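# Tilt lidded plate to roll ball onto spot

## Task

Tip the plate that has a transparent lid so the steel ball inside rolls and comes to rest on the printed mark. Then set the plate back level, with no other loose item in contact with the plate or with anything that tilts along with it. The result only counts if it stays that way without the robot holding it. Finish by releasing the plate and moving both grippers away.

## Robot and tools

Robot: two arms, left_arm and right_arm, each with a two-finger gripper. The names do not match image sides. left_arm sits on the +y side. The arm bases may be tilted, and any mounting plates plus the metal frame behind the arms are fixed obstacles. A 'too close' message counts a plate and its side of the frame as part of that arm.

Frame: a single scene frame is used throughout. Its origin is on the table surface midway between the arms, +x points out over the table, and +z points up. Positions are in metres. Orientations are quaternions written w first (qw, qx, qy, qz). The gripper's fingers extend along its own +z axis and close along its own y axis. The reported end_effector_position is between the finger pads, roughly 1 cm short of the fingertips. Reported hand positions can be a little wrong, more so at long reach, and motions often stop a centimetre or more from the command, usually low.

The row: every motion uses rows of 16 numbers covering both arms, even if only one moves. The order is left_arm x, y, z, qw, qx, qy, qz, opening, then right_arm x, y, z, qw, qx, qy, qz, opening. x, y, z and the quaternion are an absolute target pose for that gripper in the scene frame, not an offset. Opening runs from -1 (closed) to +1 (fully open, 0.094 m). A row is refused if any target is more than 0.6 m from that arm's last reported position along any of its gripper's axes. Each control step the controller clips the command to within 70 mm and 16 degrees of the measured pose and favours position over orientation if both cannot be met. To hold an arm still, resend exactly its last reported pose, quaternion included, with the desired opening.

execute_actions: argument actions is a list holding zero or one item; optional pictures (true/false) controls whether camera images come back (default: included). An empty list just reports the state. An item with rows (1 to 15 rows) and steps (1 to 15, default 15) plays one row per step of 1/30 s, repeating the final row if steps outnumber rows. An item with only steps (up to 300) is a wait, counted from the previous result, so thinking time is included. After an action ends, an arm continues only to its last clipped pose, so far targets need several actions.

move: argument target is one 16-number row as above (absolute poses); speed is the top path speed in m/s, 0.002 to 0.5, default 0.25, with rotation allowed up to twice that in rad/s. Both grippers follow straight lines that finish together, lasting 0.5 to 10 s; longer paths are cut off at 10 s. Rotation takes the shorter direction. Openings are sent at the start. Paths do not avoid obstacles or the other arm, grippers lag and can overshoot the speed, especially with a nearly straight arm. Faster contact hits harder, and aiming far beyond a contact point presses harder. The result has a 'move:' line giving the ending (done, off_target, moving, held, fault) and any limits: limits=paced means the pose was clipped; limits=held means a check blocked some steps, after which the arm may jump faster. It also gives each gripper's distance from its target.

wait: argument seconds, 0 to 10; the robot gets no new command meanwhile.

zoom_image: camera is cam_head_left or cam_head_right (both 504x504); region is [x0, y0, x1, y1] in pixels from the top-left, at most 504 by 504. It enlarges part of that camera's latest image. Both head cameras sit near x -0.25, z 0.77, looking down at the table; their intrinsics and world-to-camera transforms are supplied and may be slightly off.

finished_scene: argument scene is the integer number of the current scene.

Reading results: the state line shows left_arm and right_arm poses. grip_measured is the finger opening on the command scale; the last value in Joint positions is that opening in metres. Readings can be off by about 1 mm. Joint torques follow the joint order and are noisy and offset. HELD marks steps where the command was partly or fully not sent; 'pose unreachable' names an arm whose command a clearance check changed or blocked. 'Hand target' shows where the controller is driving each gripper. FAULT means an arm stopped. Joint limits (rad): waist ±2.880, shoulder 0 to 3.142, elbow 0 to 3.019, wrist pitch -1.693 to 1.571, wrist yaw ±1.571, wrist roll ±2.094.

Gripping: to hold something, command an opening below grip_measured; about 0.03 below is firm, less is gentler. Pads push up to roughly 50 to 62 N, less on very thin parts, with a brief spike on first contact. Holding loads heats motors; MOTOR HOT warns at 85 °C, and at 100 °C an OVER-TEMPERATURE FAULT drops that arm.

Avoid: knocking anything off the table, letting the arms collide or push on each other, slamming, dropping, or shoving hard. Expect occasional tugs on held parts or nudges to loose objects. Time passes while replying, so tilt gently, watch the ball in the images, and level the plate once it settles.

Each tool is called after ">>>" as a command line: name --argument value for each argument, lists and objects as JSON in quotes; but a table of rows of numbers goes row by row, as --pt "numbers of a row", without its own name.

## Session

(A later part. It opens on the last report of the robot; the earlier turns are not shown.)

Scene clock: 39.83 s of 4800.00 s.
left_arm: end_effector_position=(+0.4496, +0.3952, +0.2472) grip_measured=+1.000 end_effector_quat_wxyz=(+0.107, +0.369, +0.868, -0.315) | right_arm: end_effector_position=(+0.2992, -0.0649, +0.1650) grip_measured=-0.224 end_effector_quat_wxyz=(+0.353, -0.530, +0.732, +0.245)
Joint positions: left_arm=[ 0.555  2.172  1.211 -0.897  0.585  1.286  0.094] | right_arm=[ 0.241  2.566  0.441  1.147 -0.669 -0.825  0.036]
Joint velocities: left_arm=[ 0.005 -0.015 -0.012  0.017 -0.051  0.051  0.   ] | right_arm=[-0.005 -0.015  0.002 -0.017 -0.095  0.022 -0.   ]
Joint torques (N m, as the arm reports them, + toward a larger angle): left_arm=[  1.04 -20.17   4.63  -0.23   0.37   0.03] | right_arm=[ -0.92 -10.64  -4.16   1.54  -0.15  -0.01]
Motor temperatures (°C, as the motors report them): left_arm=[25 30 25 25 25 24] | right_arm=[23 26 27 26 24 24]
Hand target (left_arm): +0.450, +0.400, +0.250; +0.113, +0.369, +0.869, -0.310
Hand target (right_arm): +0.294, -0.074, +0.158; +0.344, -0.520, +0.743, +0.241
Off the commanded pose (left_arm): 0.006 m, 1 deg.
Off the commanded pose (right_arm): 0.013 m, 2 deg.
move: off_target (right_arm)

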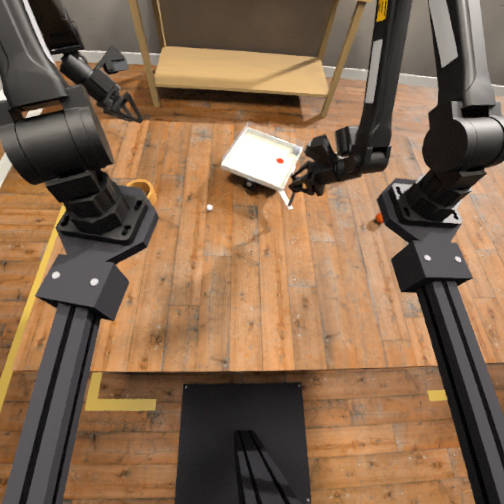

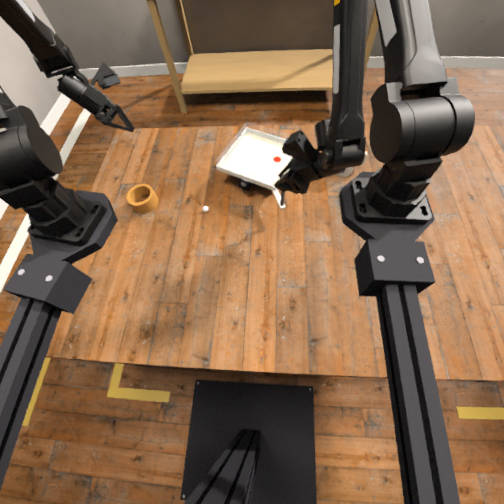

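Off-centre grip; regrip.

>>> move --target '[0.45,0.4,0.25,0.113,0.369,0.869,-0.31,1,0.283,-0.082,0.151,0.344,-0.52,0.743,0.241,0.2]' --speed 0.015

>>> move --target '[0.45,0.4,0.25,0.113,0.369,0.869,-0.31,1,0.283,-0.082,0.151,0.344,-0.52,0.743,0.241,-0.23]'

>>> move --target '[0.45,0.4,0.25,0.113,0.369,0.869,-0.31,1,0.283,-0.07,0.151,0.344,-0.52,0.743,0.241,-0.23]' --speed 0.01

>>> zoom_image --camera "cam_head_left" --region '[200,100,330,230]'

Scene clock: 43.73 s of 4800.00 s.
left_arm: end_effector_position=(+0.4496, +0.3952, +0.2472) grip_measured=+1.000 end_effector_quat_wxyz=(+0.107, +0.369, +0.868, -0.315) | right_arm: end_effector_position=(+0.2936, -0.0763, +0.1562) grip_measured=+0.197 end_effector_quat_wxyz=(+0.352, -0.524, +0.738, +0.239)
Joint positions: left_arm=[ 0.555  2.172  1.211 -0.897  0.585  1.286  0.094] | right_arm=[ 0.202  2.612  0.441  1.173 -0.675 -0.851  0.056]
Joint velocities: left_arm=[-0.005  0.005  0.002 -0.007  0.022 -0.022  0.   ] | right_arm=[ 0.015 -0.005  0.012 -0.002 -0.051  0.037  0.   ]
Joint torques (N m, as the arm reports them, + toward a larger angle): left_arm=[  1.52 -19.22   4.72  -0.09   0.41   0.09] | right_arm=[ -0.04 -10.35  -5.     1.86  -0.54  -0.07]
Motor temperatures (°C, as the motors report them): left_arm=[25 30 25 25 25 24] | right_arm=[23 26 27 26 24 24]
Hand target (left_arm): +0.450, +0.400, +0.250; +0.113, +0.369, +0.869, -0.310
Hand target (right_arm): +0.283, -0.082, +0.151; +0.344, -0.521, +0.743, +0.241
Off the commanded pose (left_arm): 0.006 m, 1 deg.
Off the commanded pose (right_arm): 0.013 m, 1 deg.
move: off_target (right_arm)

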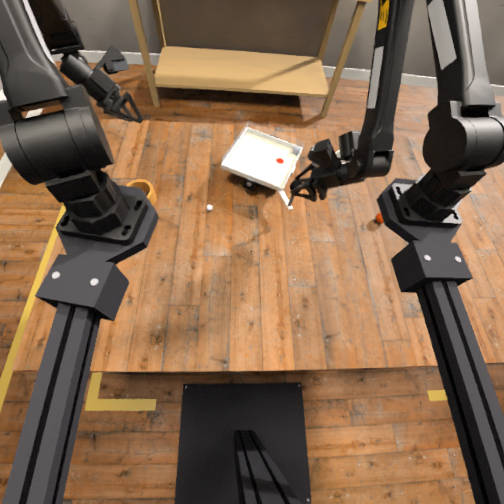

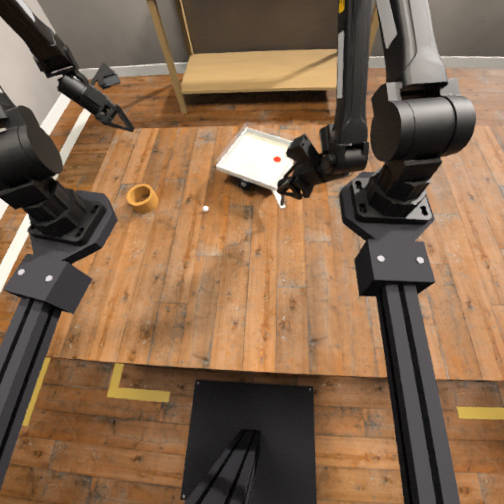

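Scene clock: 44.43 s of 4800.00 s.
left_arm: end_effector_position=(+0.4496, +0.3952, +0.2472) grip_measured=+1.000 end_effector_quat_wxyz=(+0.107, +0.369, +0.868, -0.315) | right_arm: end_effector_position=(+0.2942, -0.0765, +0.1560) grip_measured=-0.189 end_effector_quat_wxyz=(+0.352, -0.524, +0.738, +0.238)
Joint positions: left_arm=[ 0.555  2.172  1.211 -0.897  0.585  1.286  0.094] | right_arm=[ 0.202  2.612  0.442  1.173 -0.674 -0.852  0.038]
Joint velocities: left_arm=[-0.015 -0.015  0.012 -0.017 -0.066 -0.022  0.   ] | right_arm=[-0.015 -0.015  0.012  0.007  0.081 -0.007 -0.001]
Joint torques (N m, as the arm reports them, + toward a larger angle): left_arm=[  1.57 -20.11   4.67  -0.2    0.37   0.02] | right_arm=[ -0.07 -10.09  -5.05   1.9   -0.62  -0.07]
Motor temperatures (°C, as the motors report them): left_arm=[25 30 25 25 25 24] | right_arm=[23 26 27 26 24 24]
Hand target (left_arm): +0.450, +0.400, +0.250; +0.113, +0.369, +0.869, -0.310
Hand target (right_arm): +0.283, -0.082, +0.151; +0.344, -0.521, +0.743, +0.241
Off the commanded pose (left_arm): 0.006 m, 1 deg.
Off the commanded pose (right_arm): 0.013 m, 1 deg.
move: off_target (right_arm)

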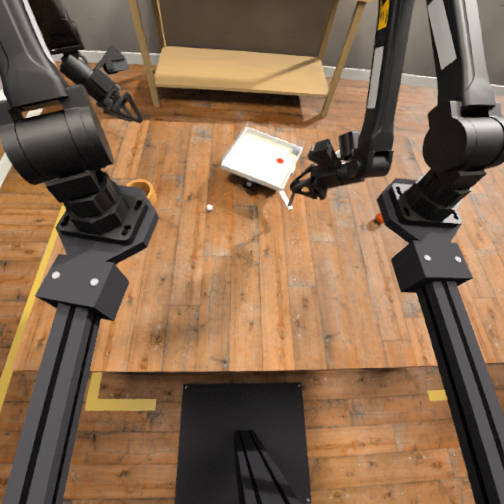

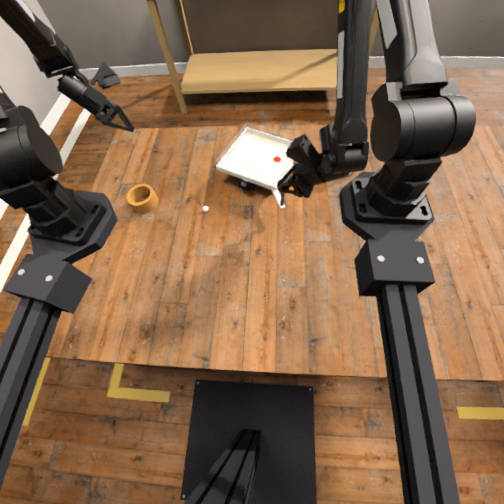

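Scene clock: 46.03 s of 4800.00 s.
left_arm: end_effector_position=(+0.4496, +0.3952, +0.2472) grip_measured=+1.000 end_effector_quat_wxyz=(+0.107, +0.369, +0.868, -0.315) | right_arm: end_effector_position=(+0.2936, -0.0748, +0.1542) grip_measured=-0.189 end_effector_quat_wxyz=(+0.353, -0.526, +0.739, +0.229)
Joint positions: left_arm=[ 0.555  2.172  1.211 -0.897  0.585  1.286  0.094] | right_arm=[ 0.221  2.624  0.44   1.204 -0.647 -0.837  0.038]
Joint velocities: left_arm=[-0.005 -0.005 -0.007 -0.022 -0.037 -0.081  0.   ] | right_arm=[-0.024 -0.005 -0.012  0.002 -0.007  0.022  0.001]
Joint torques (N m, as the arm reports them, + toward a larger angle): left_arm=[  1.46 -19.27   4.42   0.1    0.4    0.11] | right_arm=[  2.97 -10.59  -4.61   2.17  -0.51   0.44]
Motor temperatures (°C, as the motors report them): left_arm=[25 30 25 25 25 24] | right_arm=[23 26 27 26 24 24]
Hand target (left_arm): +0.450, +0.400, +0.250; +0.113, +0.369, +0.869, -0.310
Hand target (right_arm): +0.283, -0.070, +0.151; +0.344, -0.521, +0.743, +0.242
Off the commanded pose (left_arm): 0.006 m, 1 deg.
Off the commanded pose (right_arm): 0.012 m, 2 deg.
move: off_target (right_arm)

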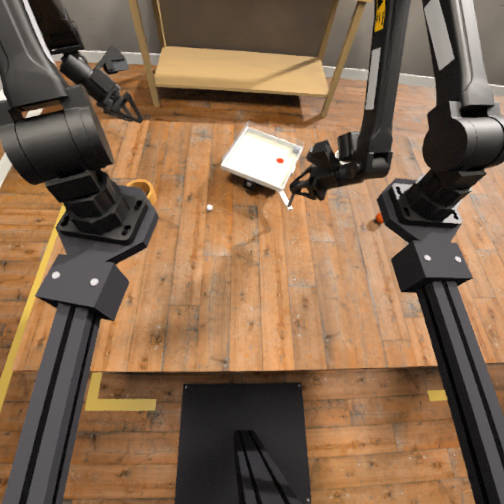

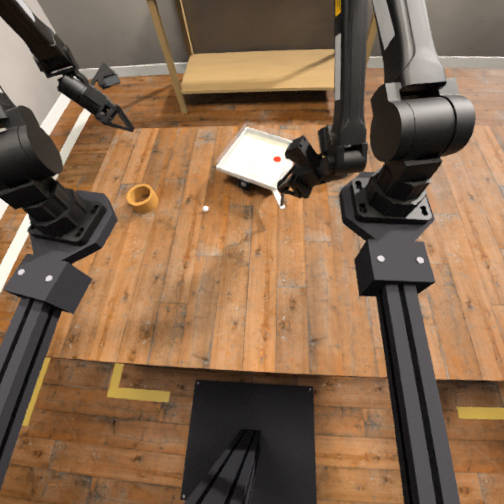

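Region (200, 100, 330, 230) of cam_head_left's 504x504 image, scaled by 3.877, with more detail than that image has.

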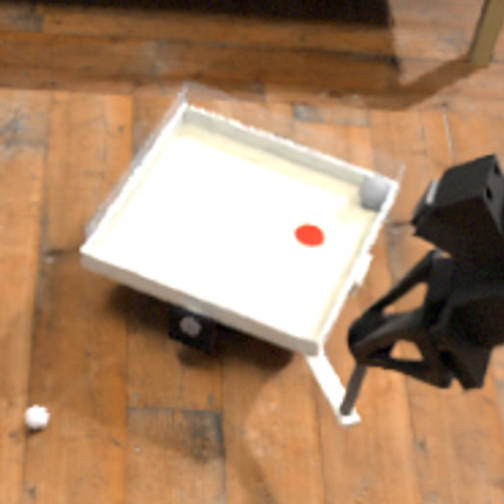

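>>> execute_actions --actions '[{"rows":[[0.45,0.4,0.25,0.113,0.369,0.869,-0.31,1,0.283,-0.066,0.151,0.344,-0.52,0.743,0.241,-0.23]]}]' --pictures false

>>> wait --seconds 0.7

>>> zoom_image --camera "cam_head_left" --region '[200,100,330,230]'

Scene clock: 48.10 s of 4800.00 s.
left_arm: end_effector_position=(+0.4496, +0.3952, +0.2472) grip_measured=+1.000 end_effector_quat_wxyz=(+0.107, +0.369, +0.868, -0.315) | right_arm: end_effector_position=(+0.2930, -0.0727, +0.1547) grip_measured=-0.189 end_effector_quat_wxyz=(+0.353, -0.528, +0.739, +0.225)
Joint positions: left_arm=[ 0.555  2.172  1.211 -0.897  0.585  1.286  0.094] | right_arm=[ 0.236  2.625  0.437  1.218 -0.631 -0.828  0.038]
Joint velocities: left_arm=[-0.005 -0.005 -0.012  0.017 -0.037  0.066  0.   ] | right_arm=[ 0.005 -0.015 -0.012  0.007 -0.095  0.037  0.   ]
Joint torques (N m, as the arm reports them, + toward a larger angle): left_arm=[  1.09 -19.7    4.57   0.02   0.4    0.07] | right_arm=[  3.32 -10.51  -4.2    2.1   -0.73   0.56]
Motor temperatures (°C, as the motors report them): left_arm=[25 30 25 25 25 24] | right_arm=[23 26 27 26 24 24]
Hand target (left_arm): +0.450, +0.400, +0.250; +0.113, +0.369, +0.869, -0.310
Hand target (right_arm): +0.283, -0.066, +0.151; +0.344, -0.521, +0.743, +0.242
Off the commanded pose (left_arm): 0.006 m, 1 deg.
Off the commanded pose (right_arm): 0.013 m, 2 deg.
Steps of this call (steps 1 to 47: nothing new was sent; steps 48 to 62: all 15 steps of this action). Readings (end_effector_position):
48: left_arm (+0.4496, +0.3952, +0.2472) | right_arm (+0.2937, -0.0748, +0.1543)
49: left_arm (+0.4496, +0.3952, +0.2472) | right_arm (+0.2935, -0.0743, +0.1542)
51: left_arm (+0.4496, +0.3952, +0.2472) | right_arm (+0.2931, -0.0732, +0.1543)
55: left_arm (+0.4496, +0.3952, +0.2472) | right_arm (+0.2930, -0.0727, +0.1547)
62: the state above

Scene clock: 48.80 s of 4800.00 s.
left_arm: end_effector_position=(+0.4496, +0.3952, +0.2472) grip_measured=+1.000 end_effector_quat_wxyz=(+0.107, +0.369, +0.868, -0.315) | right_arm: end_effector_position=(+0.2930, -0.0727, +0.1547) grip_measured=-0.189 end_effector_quat_wxyz=(+0.353, -0.528, +0.739, +0.225)
Joint positions: left_arm=[ 0.555  2.172  1.211 -0.897  0.585  1.286  0.094] | right_arm=[ 0.236  2.625  0.437  1.218 -0.631 -0.828  0.038]
Joint velocities: left_arm=[-0.005 -0.015 -0.002 -0.007  0.022  0.007  0.   ] | right_arm=[ 0.005 -0.015  0.017  0.007 -0.007  0.007 -0.   ]
Joint torques (N m, as the arm reports them, + toward a larger angle): left_arm=[  0.79 -19.49   4.57  -0.12   0.36   0.09] | right_arm=[  3.32 -10.51  -4.21   2.11  -0.73   0.56]
Motor temperatures (°C, as the motors report them): left_arm=[25 30 25 25 25 24] | right_arm=[23 26 27 26 24 24]
Hand target (left_arm): +0.450, +0.400, +0.250; +0.113, +0.369, +0.869, -0.310
Hand target (right_arm): +0.283, -0.066, +0.151; +0.344, -0.521, +0.743, +0.242
Off the commanded pose (left_arm): 0.006 m, 1 deg.
Off the commanded pose (right_arm): 0.013 m, 2 deg.
Steps of this call (steps 1 to 21: nothing new was sent). Readings (end_effector_position):
1: left_arm (+0.4496, +0.3952, +0.2472) | right_arm (+0.2930, -0.0727, +0.1547)
2: left_arm (+0.4496, +0.3952, +0.2472) | right_arm (+0.2930, -0.0727, +0.1547)
4: left_arm (+0.4496, +0.3952, +0.2472) | right_arm (+0.2930, -0.0727, +0.1547)
8: left_arm (+0.4496, +0.3952, +0.2472) | right_arm (+0.2930, -0.0727, +0.1547)
21: the state above

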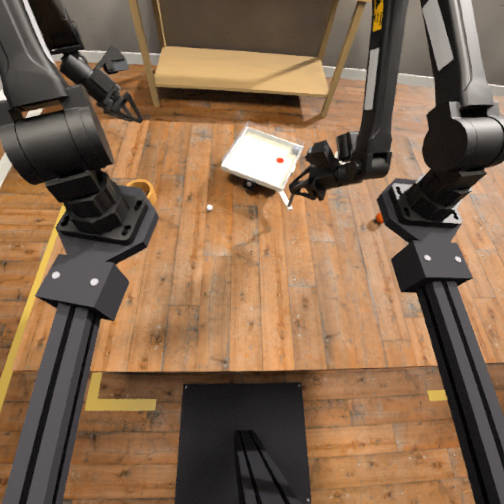

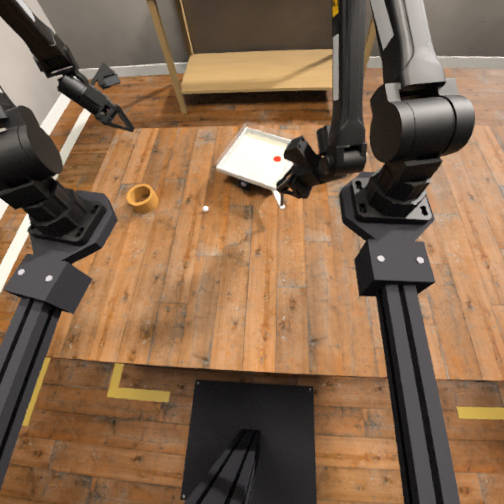

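Region (200, 100, 330, 230) of cam_head_left's 504x504 image, scaled by 3.877, with more detail than that image has.

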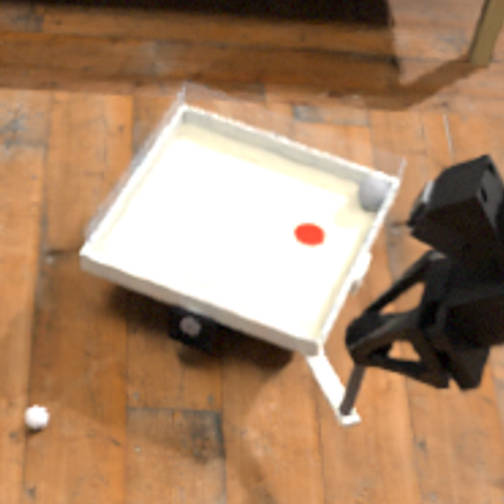

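>>> execute_actions --actions '[{"rows":[[0.45,0.4,0.25,0.113,0.369,0.869,-0.31,1,0.283,-0.063,0.151,0.344,-0.52,0.743,0.241,-0.23]]}]'

>>> execute_actions --actions '[{"steps":8}]'

>>> zoom_image --camera "cam_head_left" --region '[200,100,330,230]'

>>> execute_actions --actions '[{"rows":[[0.45,0.4,0.25,0.113,0.369,0.869,-0.31,1,0.283,-0.077,0.153,0.344,-0.52,0.743,0.241,-0.23]]}]' --pictures false

>>> wait --seconds 1

>>> zoom_image --camera "cam_head_left" --region '[200,100,330,230]'

Scene clock: 52.13 s of 4800.00 s.
left_arm: end_effector_position=(+0.4496, +0.3952, +0.2472) grip_measured=+1.000 end_effector_quat_wxyz=(+0.107, +0.369, +0.868, -0.315) | right_arm: end_effector_position=(+0.2926, -0.0713, +0.1550) grip_measured=-0.189 end_effector_quat_wxyz=(+0.353, -0.530, +0.739, +0.222)
Joint positions: left_arm=[ 0.555  2.172  1.211 -0.897  0.585  1.286  0.094] | right_arm=[ 0.247  2.625  0.435  1.226 -0.621 -0.822  0.038]
Joint velocities: left_arm=[ 0.005 -0.015  0.002 -0.002 -0.022 -0.037  0.   ] | right_arm=[ 0.005 -0.024  0.002  0.002 -0.022  0.051 -0.   ]
Joint torques (N m, as the arm reports them, + toward a larger angle): left_arm=[  1.16 -19.73   4.72  -0.23   0.41   0.04] | right_arm=[  3.62 -10.46  -3.92   2.04  -0.85   0.65]
Motor temperatures (°C, as the motors report them): left_arm=[25 30 25 25 25 24] | right_arm=[23 26 27 26 25 24]
Hand target (left_arm): +0.450, +0.400, +0.250; +0.113, +0.369, +0.869, -0.310
Hand target (right_arm): +0.283, -0.064, +0.151; +0.343, -0.521, +0.743, +0.242
Off the commanded pose (left_arm): 0.006 m, 1 deg.
Off the commanded pose (right_arm): 0.013 m, 3 deg.
Steps of this call (steps 1 to 85: nothing new was sent; steps 86 to 100: all 15 steps of this action). Readings (end_effector_position):
86: left_arm (+0.4496, +0.3952, +0.2472) | right_arm (+0.2930, -0.0727, +0.1545)
87: left_arm (+0.4496, +0.3952, +0.2472) | right_arm (+0.2930, -0.0724, +0.1546)
89: left_arm (+0.4496, +0.3952, +0.2472) | right_arm (+0.2925, -0.0717, +0.1547)
93: left_arm (+0.4496, +0.3952, +0.2472) | right_arm (+0.2926, -0.0713, +0.1550)
100: the state above

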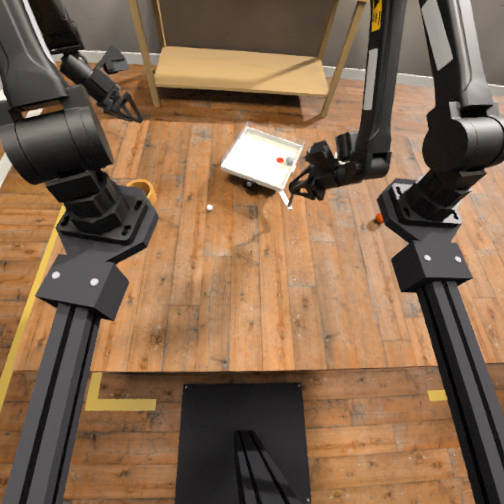

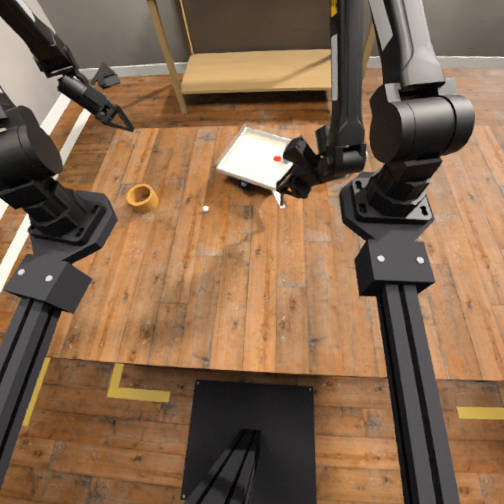

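Scene clock: 52.40 s of 4800.00 s.
left_arm: end_effector_position=(+0.4496, +0.3952, +0.2472) grip_measured=+1.000 end_effector_quat_wxyz=(+0.107, +0.369, +0.868, -0.315) | right_arm: end_effector_position=(+0.2926, -0.0713, +0.1550) grip_measured=-0.189 end_effector_quat_wxyz=(+0.353, -0.530, +0.739, +0.222)
Joint positions: left_arm=[ 0.555  2.172  1.211 -0.897  0.585  1.286  0.094] | right_arm=[ 0.247  2.625  0.435  1.226 -0.621 -0.822  0.038]
Joint velocities: left_arm=[-0.005 -0.005 -0.012 -0.007  0.022 -0.037  0.   ] | right_arm=[-0.005 -0.024  0.017  0.017  0.007  0.037 -0.001]
Joint torques (N m, as the arm reports them, + toward a larger angle): left_arm=[  1.08 -19.99   4.64  -0.02   0.4    0.06] | right_arm=[  3.61 -10.48  -3.9    2.05  -0.85   0.65]
Motor temperatures (°C, as the motors report them): left_arm=[25 30 25 25 25 24] | right_arm=[23 26 27 26 25 24]
Hand target (left_arm): +0.450, +0.400, +0.250; +0.113, +0.369, +0.869, -0.310
Hand target (right_arm): +0.283, -0.064, +0.151; +0.343, -0.521, +0.743, +0.242
Off the commanded pose (left_arm): 0.006 m, 1 deg.
Off the commanded pose (right_arm): 0.013 m, 3 deg.
Steps of this call (steps 1 to 8: nothing new was sent). Readings (end_effector_position):
1: left_arm (+0.4496, +0.3952, +0.2472) | right_arm (+0.2926, -0.0713, +0.1550)
2: left_arm (+0.4496, +0.3952, +0.2472) | right_arm (+0.2926, -0.0713, +0.1550)
4: left_arm (+0.4496, +0.3952, +0.2472) | right_arm (+0.2926, -0.0713, +0.1550)
8: the state above

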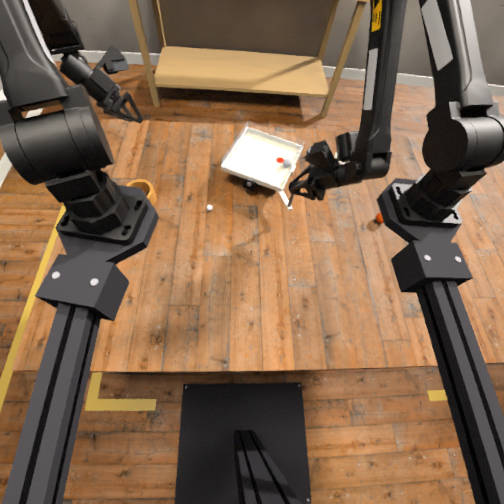

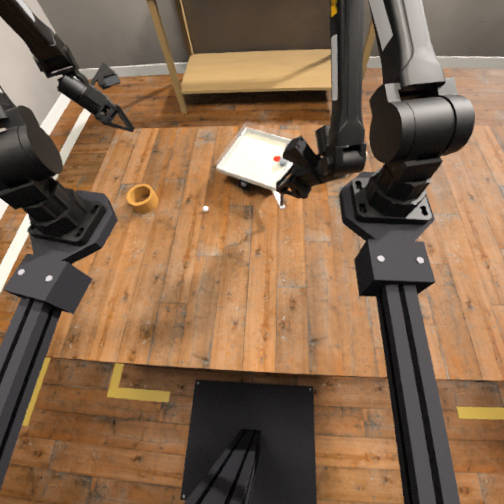

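Region (200, 100, 330, 230) of cam_head_left's 504x504 image, scaled by 3.877, with more detail than that image has.

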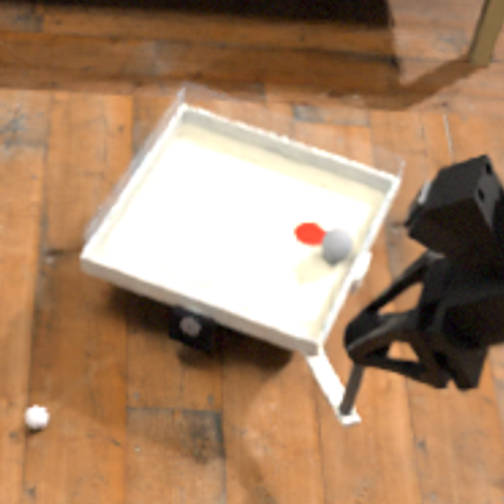

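Scene clock: 52.90 s of 4800.00 s.
left_arm: end_effector_position=(+0.4496, +0.3952, +0.2472) grip_measured=+1.000 end_effector_quat_wxyz=(+0.107, +0.369, +0.868, -0.315) | right_arm: end_effector_position=(+0.2928, -0.0730, +0.1569) grip_measured=-0.189 end_effector_quat_wxyz=(+0.358, -0.527, +0.735, +0.232)
Joint positions: left_arm=[ 0.555  2.172  1.211 -0.897  0.585  1.286  0.094] | right_arm=[ 0.224  2.625  0.437  1.219 -0.657 -0.835  0.038]
Joint velocities: left_arm=[ 0.005 -0.005 -0.002  0.002  0.007 -0.051  0.   ] | right_arm=[-0.024 -0.005  0.007 -0.017 -0.007  0.037 -0.   ]
Joint torques (N m, as the arm reports them, + toward a larger angle): left_arm=[  0.59 -20.38   4.63  -0.02   0.41   0.02] | right_arm=[  0.17 -11.26  -4.93   0.8   -0.75   0.06]
Motor temperatures (°C, as the motors report them): left_arm=[25 30 25 25 25 24] | right_arm=[23 26 28 26 25 24]
Hand target (left_arm): +0.450, +0.400, +0.250; +0.113, +0.369, +0.869, -0.310
Hand target (right_arm): +0.283, -0.077, +0.153; +0.344, -0.520, +0.743, +0.241
Off the commanded pose (left_arm): 0.006 m, 1 deg.
Off the commanded pose (right_arm): 0.011 m, 2 deg.
Steps of this call (steps 1 to 15: all 15 steps of this action). Readings (end_effector_position):
1: left_arm (+0.4496, +0.3952, +0.2472) | right_arm (+0.2920, -0.0711, +0.1556)
2: left_arm (+0.4496, +0.3952, +0.2472) | right_arm (+0.2921, -0.0716, +0.1564)
4: left_arm (+0.4496, +0.3952, +0.2472) | right_arm (+0.2927, -0.0728, +0.1572)
8: left_arm (+0.4496, +0.3952, +0.2472) | right_arm (+0.2928, -0.0730, +0.1569)
15: the state above

Scene clock: 53.90 s of 4800.00 s.
left_arm: end_effector_position=(+0.4496, +0.3952, +0.2472) grip_measured=+1.000 end_effector_quat_wxyz=(+0.107, +0.369, +0.868, -0.315) | right_arm: end_effector_position=(+0.2928, -0.0730, +0.1569) grip_measured=-0.189 end_effector_quat_wxyz=(+0.358, -0.527, +0.735, +0.232)
Joint positions: left_arm=[ 0.555  2.172  1.211 -0.897  0.585  1.286  0.094] | right_arm=[ 0.224  2.625  0.437  1.219 -0.657 -0.836  0.038]
Joint velocities: left_arm=[ 0.015  0.005  0.002  0.012 -0.007  0.007  0.   ] | right_arm=[-0.015 -0.015 -0.012 -0.017  0.007  0.007 -0.001]
Joint torques (N m, as the arm reports them, + toward a larger angle): left_arm=[  1.58 -20.01   4.73   0.     0.36   0.07] | right_arm=[  0.18 -11.32  -4.92   0.8   -0.75   0.06]
Motor temperatures (°C, as the motors report them): left_arm=[25 30 25 25 25 24] | right_arm=[23 26 28 26 25 24]
Hand target (left_arm): +0.450, +0.400, +0.250; +0.113, +0.369, +0.869, -0.310
Hand target (right_arm): +0.283, -0.077, +0.153; +0.344, -0.520, +0.743, +0.241
Off the commanded pose (left_arm): 0.006 m, 1 deg.
Off the commanded pose (right_arm): 0.011 m, 2 deg.
Steps of this call (steps 1 to 30: nothing new was sent). Readings (end_effector_position):
1: left_arm (+0.4496, +0.3952, +0.2472) | right_arm (+0.2928, -0.0730, +0.1569)
2: left_arm (+0.4496, +0.3952, +0.2472) | right_arm (+0.2928, -0.0730, +0.1569)
4: left_arm (+0.4496, +0.3952, +0.2472) | right_arm (+0.2928, -0.0730, +0.1569)
8: left_arm (+0.4496, +0.3952, +0.2472) | right_arm (+0.2928, -0.0730, +0.1569)
30: the state above

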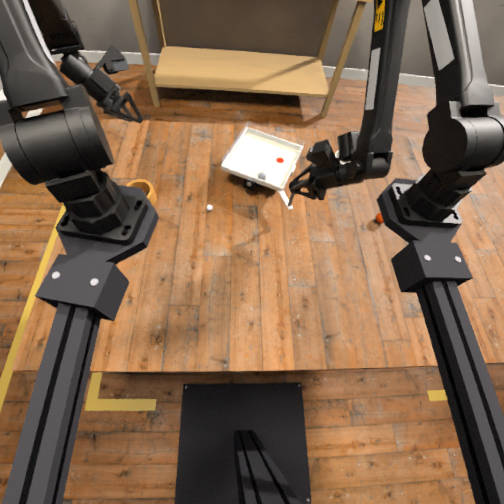

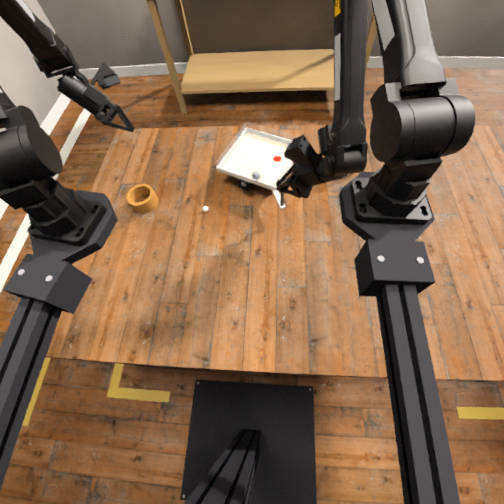

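Region (200, 100, 330, 230) of cam_head_left's 504x504 image, scaled by 3.877, with more detail than that image has.

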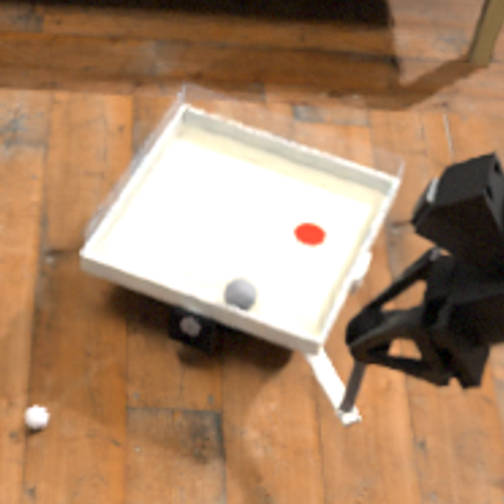

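>>> execute_actions --actions '[{"rows":[[0.45,0.4,0.25,0.113,0.369,0.869,-0.31,1,0.283,-0.080,0.154,0.344,-0.52,0.743,0.241,-0.23]]}]'

>>> wait --seconds 1

>>> zoom_image --camera "cam_head_left" --region '[200,100,330,230]'

Scene clock: 56.03 s of 4800.00 s.
left_arm: end_effector_position=(+0.4496, +0.3952, +0.2472) grip_measured=+1.000 end_effector_quat_wxyz=(+0.107, +0.369, +0.868, -0.315) | right_arm: end_effector_position=(+0.2925, -0.0740, +0.1564) grip_measured=-0.189 end_effector_quat_wxyz=(+0.358, -0.527, +0.734, +0.235)
Joint positions: left_arm=[ 0.555  2.172  1.211 -0.897  0.585  1.286  0.094] | right_arm=[ 0.215  2.625  0.439  1.209 -0.667 -0.844  0.038]
Joint velocities: left_arm=[ 0.005 -0.015  0.002 -0.002 -0.066  0.022  0.   ] | right_arm=[-0.005  0.005 -0.032 -0.002 -0.051  0.022 -0.001]
Joint torques (N m, as the arm reports them, + toward a larger angle): left_arm=[  0.14 -19.95   4.7   -0.14   0.34   0.06] | right_arm=[ -0.28 -11.77  -5.38   0.68  -0.68  -0.02]
Motor temperatures (°C, as the motors report them): left_arm=[25 31 25 25 25 24] | right_arm=[23 26 28 26 25 24]
Hand target (left_arm): +0.450, +0.400, +0.250; +0.113, +0.369, +0.869, -0.310
Hand target (right_arm): +0.283, -0.080, +0.154; +0.344, -0.520, +0.743, +0.241
Off the commanded pose (left_arm): 0.006 m, 1 deg.
Off the commanded pose (right_arm): 0.012 m, 2 deg.
Steps of this call (steps 1 to 49: nothing new was sent; steps 50 to 64: all 15 steps of this action). Readings (end_effector_position):
50: left_arm (+0.4496, +0.3952, +0.2472) | right_arm (+0.2926, -0.0731, +0.1569)
51: left_arm (+0.4496, +0.3952, +0.2472) | right_arm (+0.2924, -0.0733, +0.1569)
53: left_arm (+0.4496, +0.3952, +0.2472) | right_arm (+0.2926, -0.0738, +0.1567)
57: left_arm (+0.4496, +0.3952, +0.2472) | right_arm (+0.2925, -0.0740, +0.1564)
64: the state above

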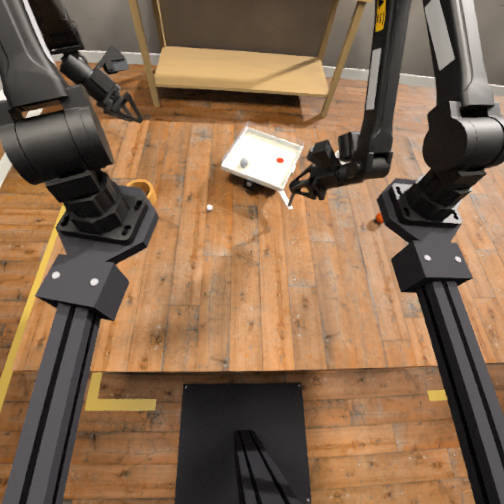

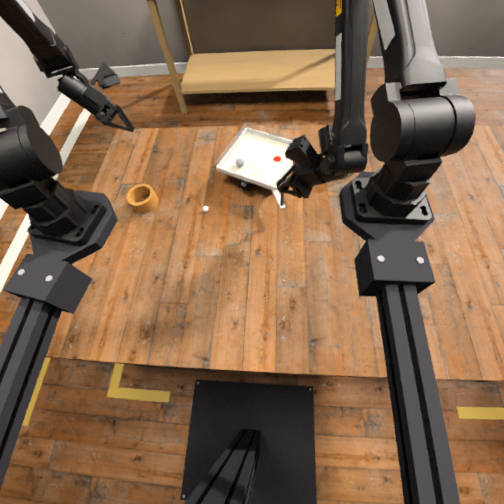

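Scene clock: 57.03 s of 4800.00 s.
left_arm: end_effector_position=(+0.4496, +0.3952, +0.2472) grip_measured=+1.000 end_effector_quat_wxyz=(+0.107, +0.369, +0.868, -0.315) | right_arm: end_effector_position=(+0.2925, -0.0740, +0.1564) grip_measured=-0.189 end_effector_quat_wxyz=(+0.358, -0.527, +0.734, +0.235)
Joint positions: left_arm=[ 0.555  2.172  1.211 -0.897  0.585  1.286  0.094] | right_arm=[ 0.215  2.625  0.439  1.209 -0.667 -0.844  0.038]
Joint velocities: left_arm=[-0.005  0.005 -0.012 -0.017  0.007  0.051  0.   ] | right_arm=[ 0.005 -0.005 -0.007  0.002 -0.022 -0.037  0.   ]
Joint torques (N m, as the arm reports them, + toward a larger angle): left_arm=[  1.42 -19.36   4.7    0.01   0.38   0.1 ] | right_arm=[ -0.31 -11.73  -5.39   0.68  -0.68  -0.02]
Motor temperatures (°C, as the motors report them): left_arm=[25 31 25 25 26 24] | right_arm=[23 26 28 26 25 24]
Hand target (left_arm): +0.450, +0.400, +0.250; +0.113, +0.369, +0.869, -0.310
Hand target (right_arm): +0.283, -0.080, +0.154; +0.344, -0.520, +0.743, +0.241
Off the commanded pose (left_arm): 0.006 m, 1 deg.
Off the commanded pose (right_arm): 0.012 m, 2 deg.
Steps of this call (steps 1 to 30: nothing new was sent). Readings (end_effector_position):
1: left_arm (+0.4496, +0.3952, +0.2472) | right_arm (+0.2925, -0.0740, +0.1564)
2: left_arm (+0.4496, +0.3952, +0.2472) | right_arm (+0.2925, -0.0740, +0.1564)
4: left_arm (+0.4496, +0.3952, +0.2472) | right_arm (+0.2925, -0.0740, +0.1564)
8: left_arm (+0.4496, +0.3952, +0.2472) | right_arm (+0.2925, -0.0740, +0.1564)
30: the state above

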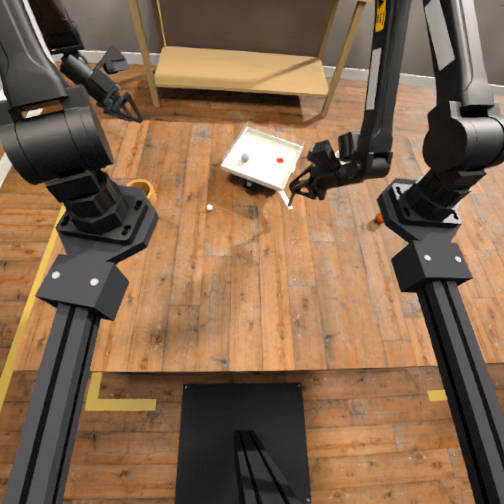

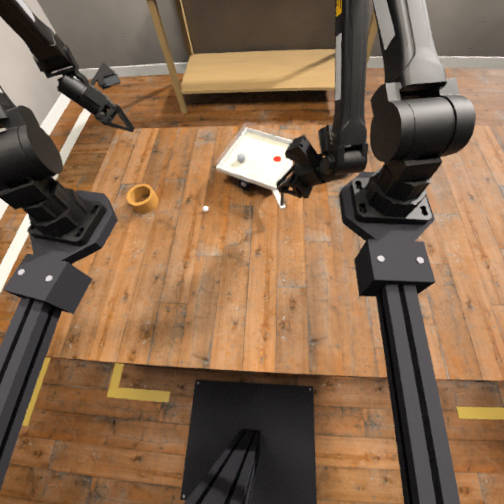

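Region (200, 100, 330, 230) of cam_head_left's 504x504 image, scaled by 3.877, with more detail than that image has.

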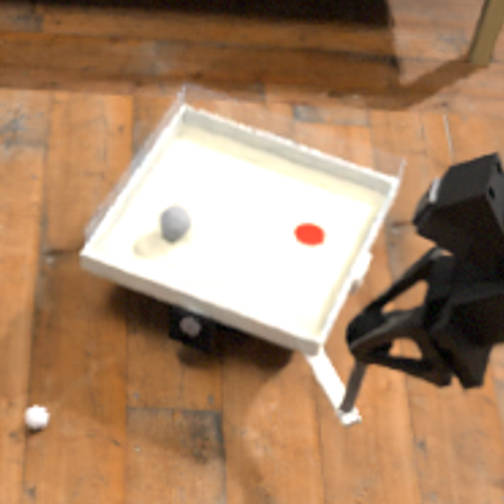

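>>> execute_actions --actions '[]'

Scene clock: 58.23 s of 4800.00 s.
left_arm: end_effector_position=(+0.4496, +0.3952, +0.2472) grip_measured=+1.000 end_effector_quat_wxyz=(+0.107, +0.369, +0.868, -0.315) | right_arm: end_effector_position=(+0.2925, -0.0740, +0.1564) grip_measured=-0.189 end_effector_quat_wxyz=(+0.358, -0.527, +0.734, +0.235)
Joint positions: left_arm=[ 0.555  2.172  1.211 -0.897  0.585  1.286  0.094] | right_arm=[ 0.215  2.625  0.439  1.209 -0.667 -0.844  0.038]
Joint velocities: left_arm=[-0.015 -0.005 -0.012  0.002 -0.037  0.037  0.   ] | right_arm=[ 0.005 -0.015 -0.012  0.002 -0.051 -0.022  0.001]
Joint torques (N m, as the arm reports them, + toward a larger angle): left_arm=[  0.78 -20.16   4.78  -0.28   0.38   0.11] | right_arm=[ -0.31 -11.78  -5.39   0.67  -0.68  -0.02]
Motor temperatures (°C, as the motors report them): left_arm=[25 31 25 25 26 24] | right_arm=[23 26 28 26 25 24]
Hand target (left_arm): +0.450, +0.400, +0.250; +0.113, +0.369, +0.869, -0.310
Hand target (right_arm): +0.283, -0.080, +0.154; +0.344, -0.520, +0.743, +0.241
Off the commanded pose (left_arm): 0.006 m, 1 deg.
Off the commanded pose (right_arm): 0.012 m, 2 deg.
Steps of this call (steps 1 to 36: nothing new was sent). Readings (end_effector_position):
1: left_arm (+0.4496, +0.3952, +0.2472) | right_arm (+0.2925, -0.0740, +0.1564)
2: left_arm (+0.4496, +0.3952, +0.2472) | right_arm (+0.2925, -0.0740, +0.1564)
4: left_arm (+0.4496, +0.3952, +0.2472) | right_arm (+0.2925, -0.0740, +0.1564)
8: left_arm (+0.4496, +0.3952, +0.2472) | right_arm (+0.2925, -0.0740, +0.1564)
36: the state above

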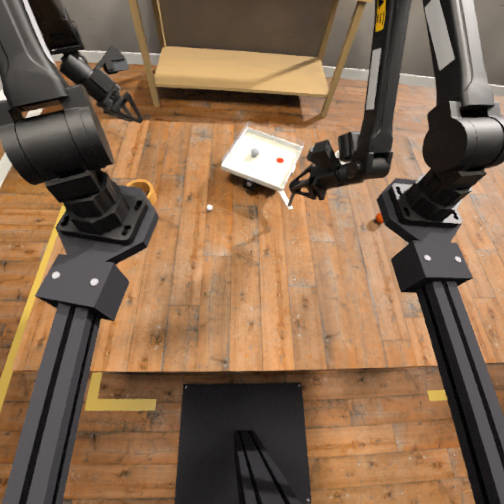

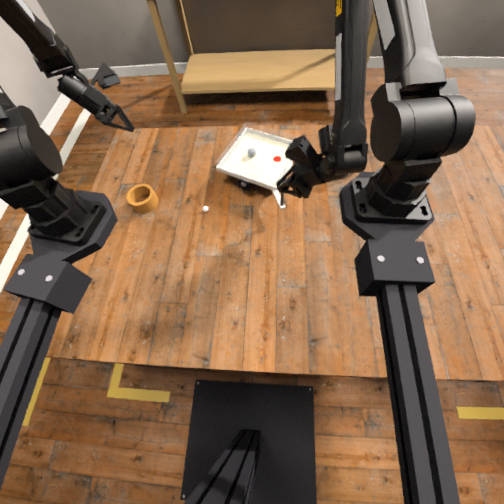

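>>> wait --seconds 2.5

>>> execute_actions --actions '[{"rows":[[0.45,0.4,0.25,0.113,0.369,0.869,-0.31,1,0.283,-0.063,0.151,0.344,-0.52,0.743,0.241,-0.23]]}]' --pictures false

>>> execute_actions --actions '[{"rows":[[0.45,0.4,0.25,0.113,0.369,0.869,-0.31,1,0.283,-0.0785,0.152,0.344,-0.52,0.743,0.241,-0.23]]}]'

>>> wait --seconds 1.5

>>> zoom_image --camera "cam_head_left" --region '[200,100,330,230]'

Scene clock: 63.47 s of 4800.00 s.
left_arm: end_effector_position=(+0.4496, +0.3952, +0.2472) grip_measured=+1.000 end_effector_quat_wxyz=(+0.107, +0.369, +0.868, -0.315) | right_arm: end_effector_position=(+0.2926, -0.0745, +0.1562) grip_measured=-0.189 end_effector_quat_wxyz=(+0.357, -0.526, +0.735, +0.235)
Joint positions: left_arm=[ 0.555  2.172  1.211 -0.897  0.585  1.286  0.094] | right_arm=[ 0.213  2.625  0.439  1.208 -0.667 -0.844  0.038]
Joint velocities: left_arm=[-0.015 -0.015  0.012 -0.012  0.051 -0.037  0.   ] | right_arm=[ 0.005 -0.015 -0.007  0.007 -0.022 -0.037 -0.   ]
Joint torques (N m, as the arm reports them, + toward a larger angle): left_arm=[  0.73 -19.05   4.6   -0.22   0.38   0.06] | right_arm=[ -0.12 -11.78  -5.4    0.74  -0.68  -0.02]
Motor temperatures (°C, as the motors report them): left_arm=[25 31 25 25 26 24] | right_arm=[23 26 28 26 25 24]
Hand target (left_arm): +0.450, +0.400, +0.250; +0.113, +0.369, +0.869, -0.310
Hand target (right_arm): +0.283, -0.080, +0.154; +0.344, -0.520, +0.743, +0.241
Off the commanded pose (left_arm): 0.006 m, 1 deg.
Off the commanded pose (right_arm): 0.011 m, 2 deg.
Steps of this call (steps 1 to 150: nothing new was sent; then 0.23 s passed at rest). Readings (end_effector_position):
1: left_arm (+0.4496, +0.3952, +0.2472) | right_arm (+0.2925, -0.0740, +0.1564)
2: left_arm (+0.4496, +0.3952, +0.2472) | right_arm (+0.2925, -0.0740, +0.1564)
4: left_arm (+0.4496, +0.3952, +0.2472) | right_arm (+0.2925, -0.0740, +0.1564)
8: left_arm (+0.4496, +0.3952, +0.2472) | right_arm (+0.2925, -0.0740, +0.1564)
150: the state above

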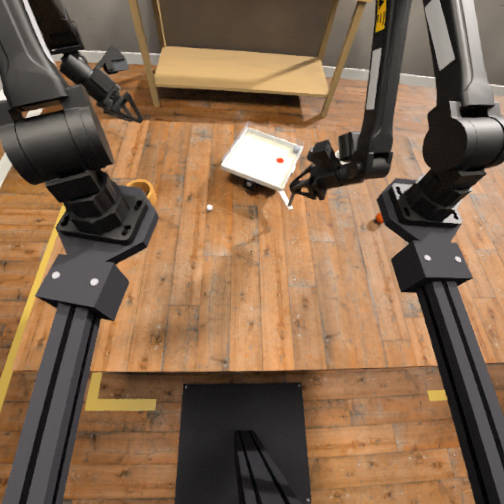

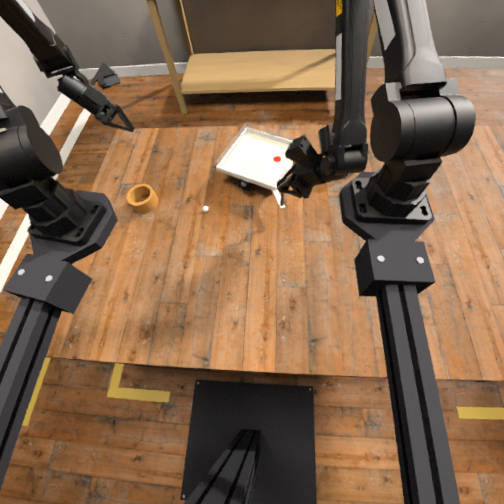

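Scene clock: 63.97 s of 4800.00 s.
left_arm: end_effector_position=(+0.4496, +0.3952, +0.2472) grip_measured=+1.000 end_effector_quat_wxyz=(+0.107, +0.369, +0.868, -0.315) | right_arm: end_effector_position=(+0.2924, -0.0711, +0.1545) grip_measured=-0.189 end_effector_quat_wxyz=(+0.353, -0.530, +0.738, +0.221)
Joint positions: left_arm=[ 0.555  2.172  1.211 -0.897  0.585  1.286  0.094] | right_arm=[ 0.249  2.626  0.436  1.227 -0.619 -0.823  0.038]
Joint velocities: left_arm=[ 0.005  0.005  0.012  0.022 -0.007 -0.037  0.   ] | right_arm=[-0.005  0.005 -0.017 -0.012 -0.037 -0.11   0.   ]
Joint torques (N m, as the arm reports them, + toward a larger angle): left_arm=[  1.64 -19.38   4.52  -0.09   0.37   0.03] | right_arm=[  3.43 -10.57  -3.92   1.99  -0.94   0.66]
Motor temperatures (°C, as the motors report them): left_arm=[25 31 25 25 26 24] | right_arm=[23 26 28 26 25 24]
Hand target (left_arm): +0.450, +0.400, +0.250; +0.113, +0.369, +0.869, -0.310
Hand target (right_arm): +0.283, -0.064, +0.151; +0.343, -0.521, +0.743, +0.242
Off the commanded pose (left_arm): 0.006 m, 1 deg.
Off the commanded pose (right_arm): 0.013 m, 3 deg.
Steps of this call (steps 1 to 15: all 15 steps of this action). Readings (end_effector_position):
1: left_arm (+0.4496, +0.3952, +0.2472) | right_arm (+0.2939, -0.0746, +0.1556)
2: left_arm (+0.4496, +0.3952, +0.2472) | right_arm (+0.2934, -0.0739, +0.1546)
4: left_arm (+0.4496, +0.3952, +0.2472) | right_arm (+0.2923, -0.0719, +0.1541)
8: left_arm (+0.4496, +0.3952, +0.2472) | right_arm (+0.2924, -0.0711, +0.1545)
15: the state above

Scene clock: 64.47 s of 4800.00 s.
left_arm: end_effector_position=(+0.4496, +0.3952, +0.2472) grip_measured=+1.000 end_effector_quat_wxyz=(+0.107, +0.369, +0.868, -0.315) | right_arm: end_effector_position=(+0.2929, -0.0743, +0.1564) grip_measured=-0.189 end_effector_quat_wxyz=(+0.358, -0.525, +0.736, +0.234)
Joint positions: left_arm=[ 0.555  2.172  1.211 -0.897  0.585  1.286  0.094] | right_arm=[ 0.216  2.626  0.439  1.214 -0.664 -0.839  0.038]
Joint velocities: left_arm=[-0.005  0.005 -0.012 -0.017 -0.051 -0.022  0.   ] | right_arm=[-0.024 -0.005  0.002 -0.012  0.007  0.037 -0.   ]
Joint torques (N m, as the arm reports them, + toward a larger angle): left_arm=[  1.   -19.92   4.65  -0.01   0.37   0.06] | right_arm=[  0.22 -11.18  -4.93   0.85  -0.65   0.  ]
Motor temperatures (°C, as the motors report them): left_arm=[25 31 25 25 26 24] | right_arm=[23 26 28 26 25 24]
Hand target (left_arm): +0.450, +0.400, +0.250; +0.113, +0.369, +0.869, -0.310
Hand target (right_arm): +0.283, -0.078, +0.152; +0.344, -0.520, +0.743, +0.241
Off the commanded pose (left_arm): 0.006 m, 1 deg.
Off the commanded pose (right_arm): 0.012 m, 2 deg.
Steps of this call (steps 1 to 15: all 15 steps of this action). Readings (end_effector_position):
1: left_arm (+0.4496, +0.3952, +0.2472) | right_arm (+0.2918, -0.0710, +0.1552)
2: left_arm (+0.4496, +0.3952, +0.2472) | right_arm (+0.2919, -0.0716, +0.1562)
4: left_arm (+0.4496, +0.3952, +0.2472) | right_arm (+0.2930, -0.0737, +0.1569)
8: left_arm (+0.4496, +0.3952, +0.2472) | right_arm (+0.2929, -0.0743, +0.1564)
15: the state above

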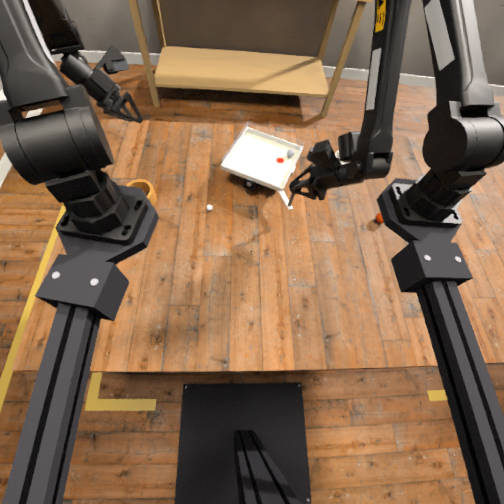

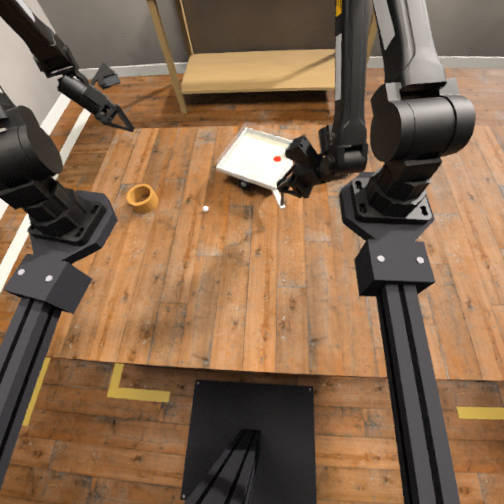

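Scene clock: 65.97 s of 4800.00 s.
left_arm: end_effector_position=(+0.4496, +0.3952, +0.2472) grip_measured=+1.000 end_effector_quat_wxyz=(+0.107, +0.369, +0.868, -0.315) | right_arm: end_effector_position=(+0.2929, -0.0743, +0.1564) grip_measured=-0.189 end_effector_quat_wxyz=(+0.358, -0.525, +0.736, +0.234)
Joint positions: left_arm=[ 0.555  2.172  1.211 -0.897  0.585  1.286  0.094] | right_arm=[ 0.216  2.626  0.439  1.214 -0.664 -0.839  0.038]
Joint velocities: left_arm=[-0.015  0.005 -0.017 -0.002 -0.037 -0.022  0.   ] | right_arm=[-0.005 -0.005 -0.002  0.012  0.022  0.007  0.   ]
Joint torques (N m, as the arm reports them, + toward a larger angle): left_arm=[  0.51 -19.74   4.58  -0.15   0.39   0.09] | right_arm=[  0.21 -11.2   -4.94   0.83  -0.65   0.  ]
Motor temperatures (°C, as the motors report them): left_arm=[25 31 25 25 26 24] | right_arm=[23 26 28 26 25 24]
Hand target (left_arm): +0.450, +0.400, +0.250; +0.113, +0.369, +0.869, -0.310
Hand target (right_arm): +0.283, -0.078, +0.152; +0.344, -0.520, +0.743, +0.241
Off the commanded pose (left_arm): 0.006 m, 1 deg.
Off the commanded pose (right_arm): 0.012 m, 2 deg.
Steps of this call (steps 1 to 45: nothing new was sent). Readings (end_effector_position):
1: left_arm (+0.4496, +0.3952, +0.2472) | right_arm (+0.2929, -0.0743, +0.1564)
2: left_arm (+0.4496, +0.3952, +0.2472) | right_arm (+0.2929, -0.0743, +0.1564)
4: left_arm (+0.4496, +0.3952, +0.2472) | right_arm (+0.2929, -0.0743, +0.1564)
8: left_arm (+0.4496, +0.3952, +0.2472) | right_arm (+0.2929, -0.0743, +0.1564)
45: the state above

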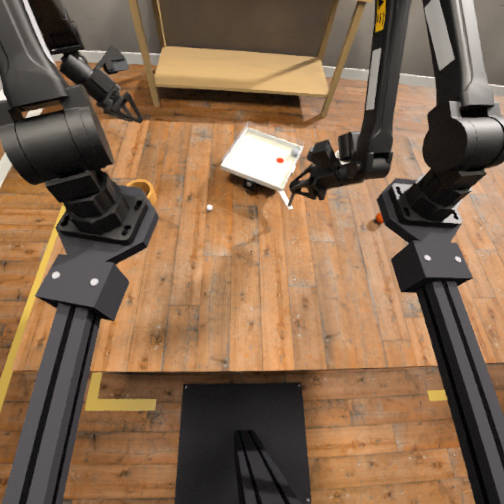

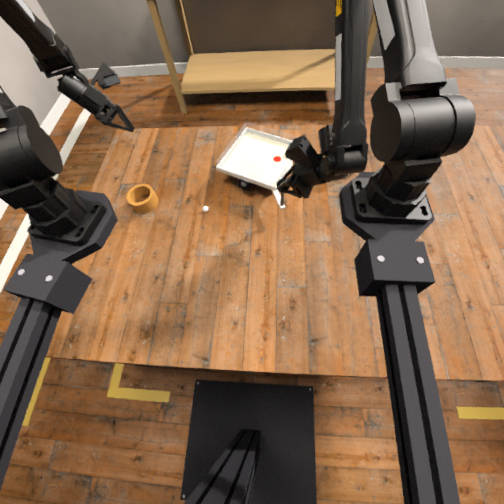

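Region (200, 100, 330, 230) of cam_head_left's 504x504 image, scaled by 3.877, with more detail than that image has.

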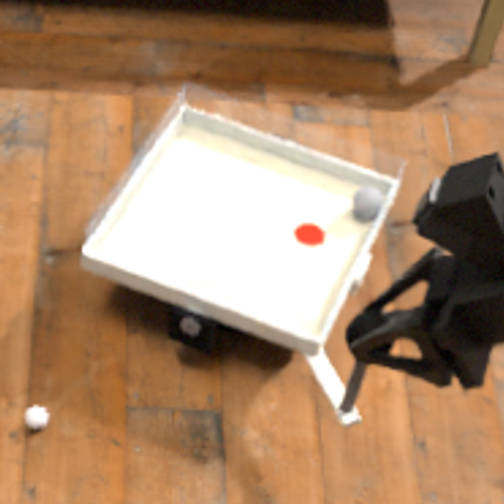

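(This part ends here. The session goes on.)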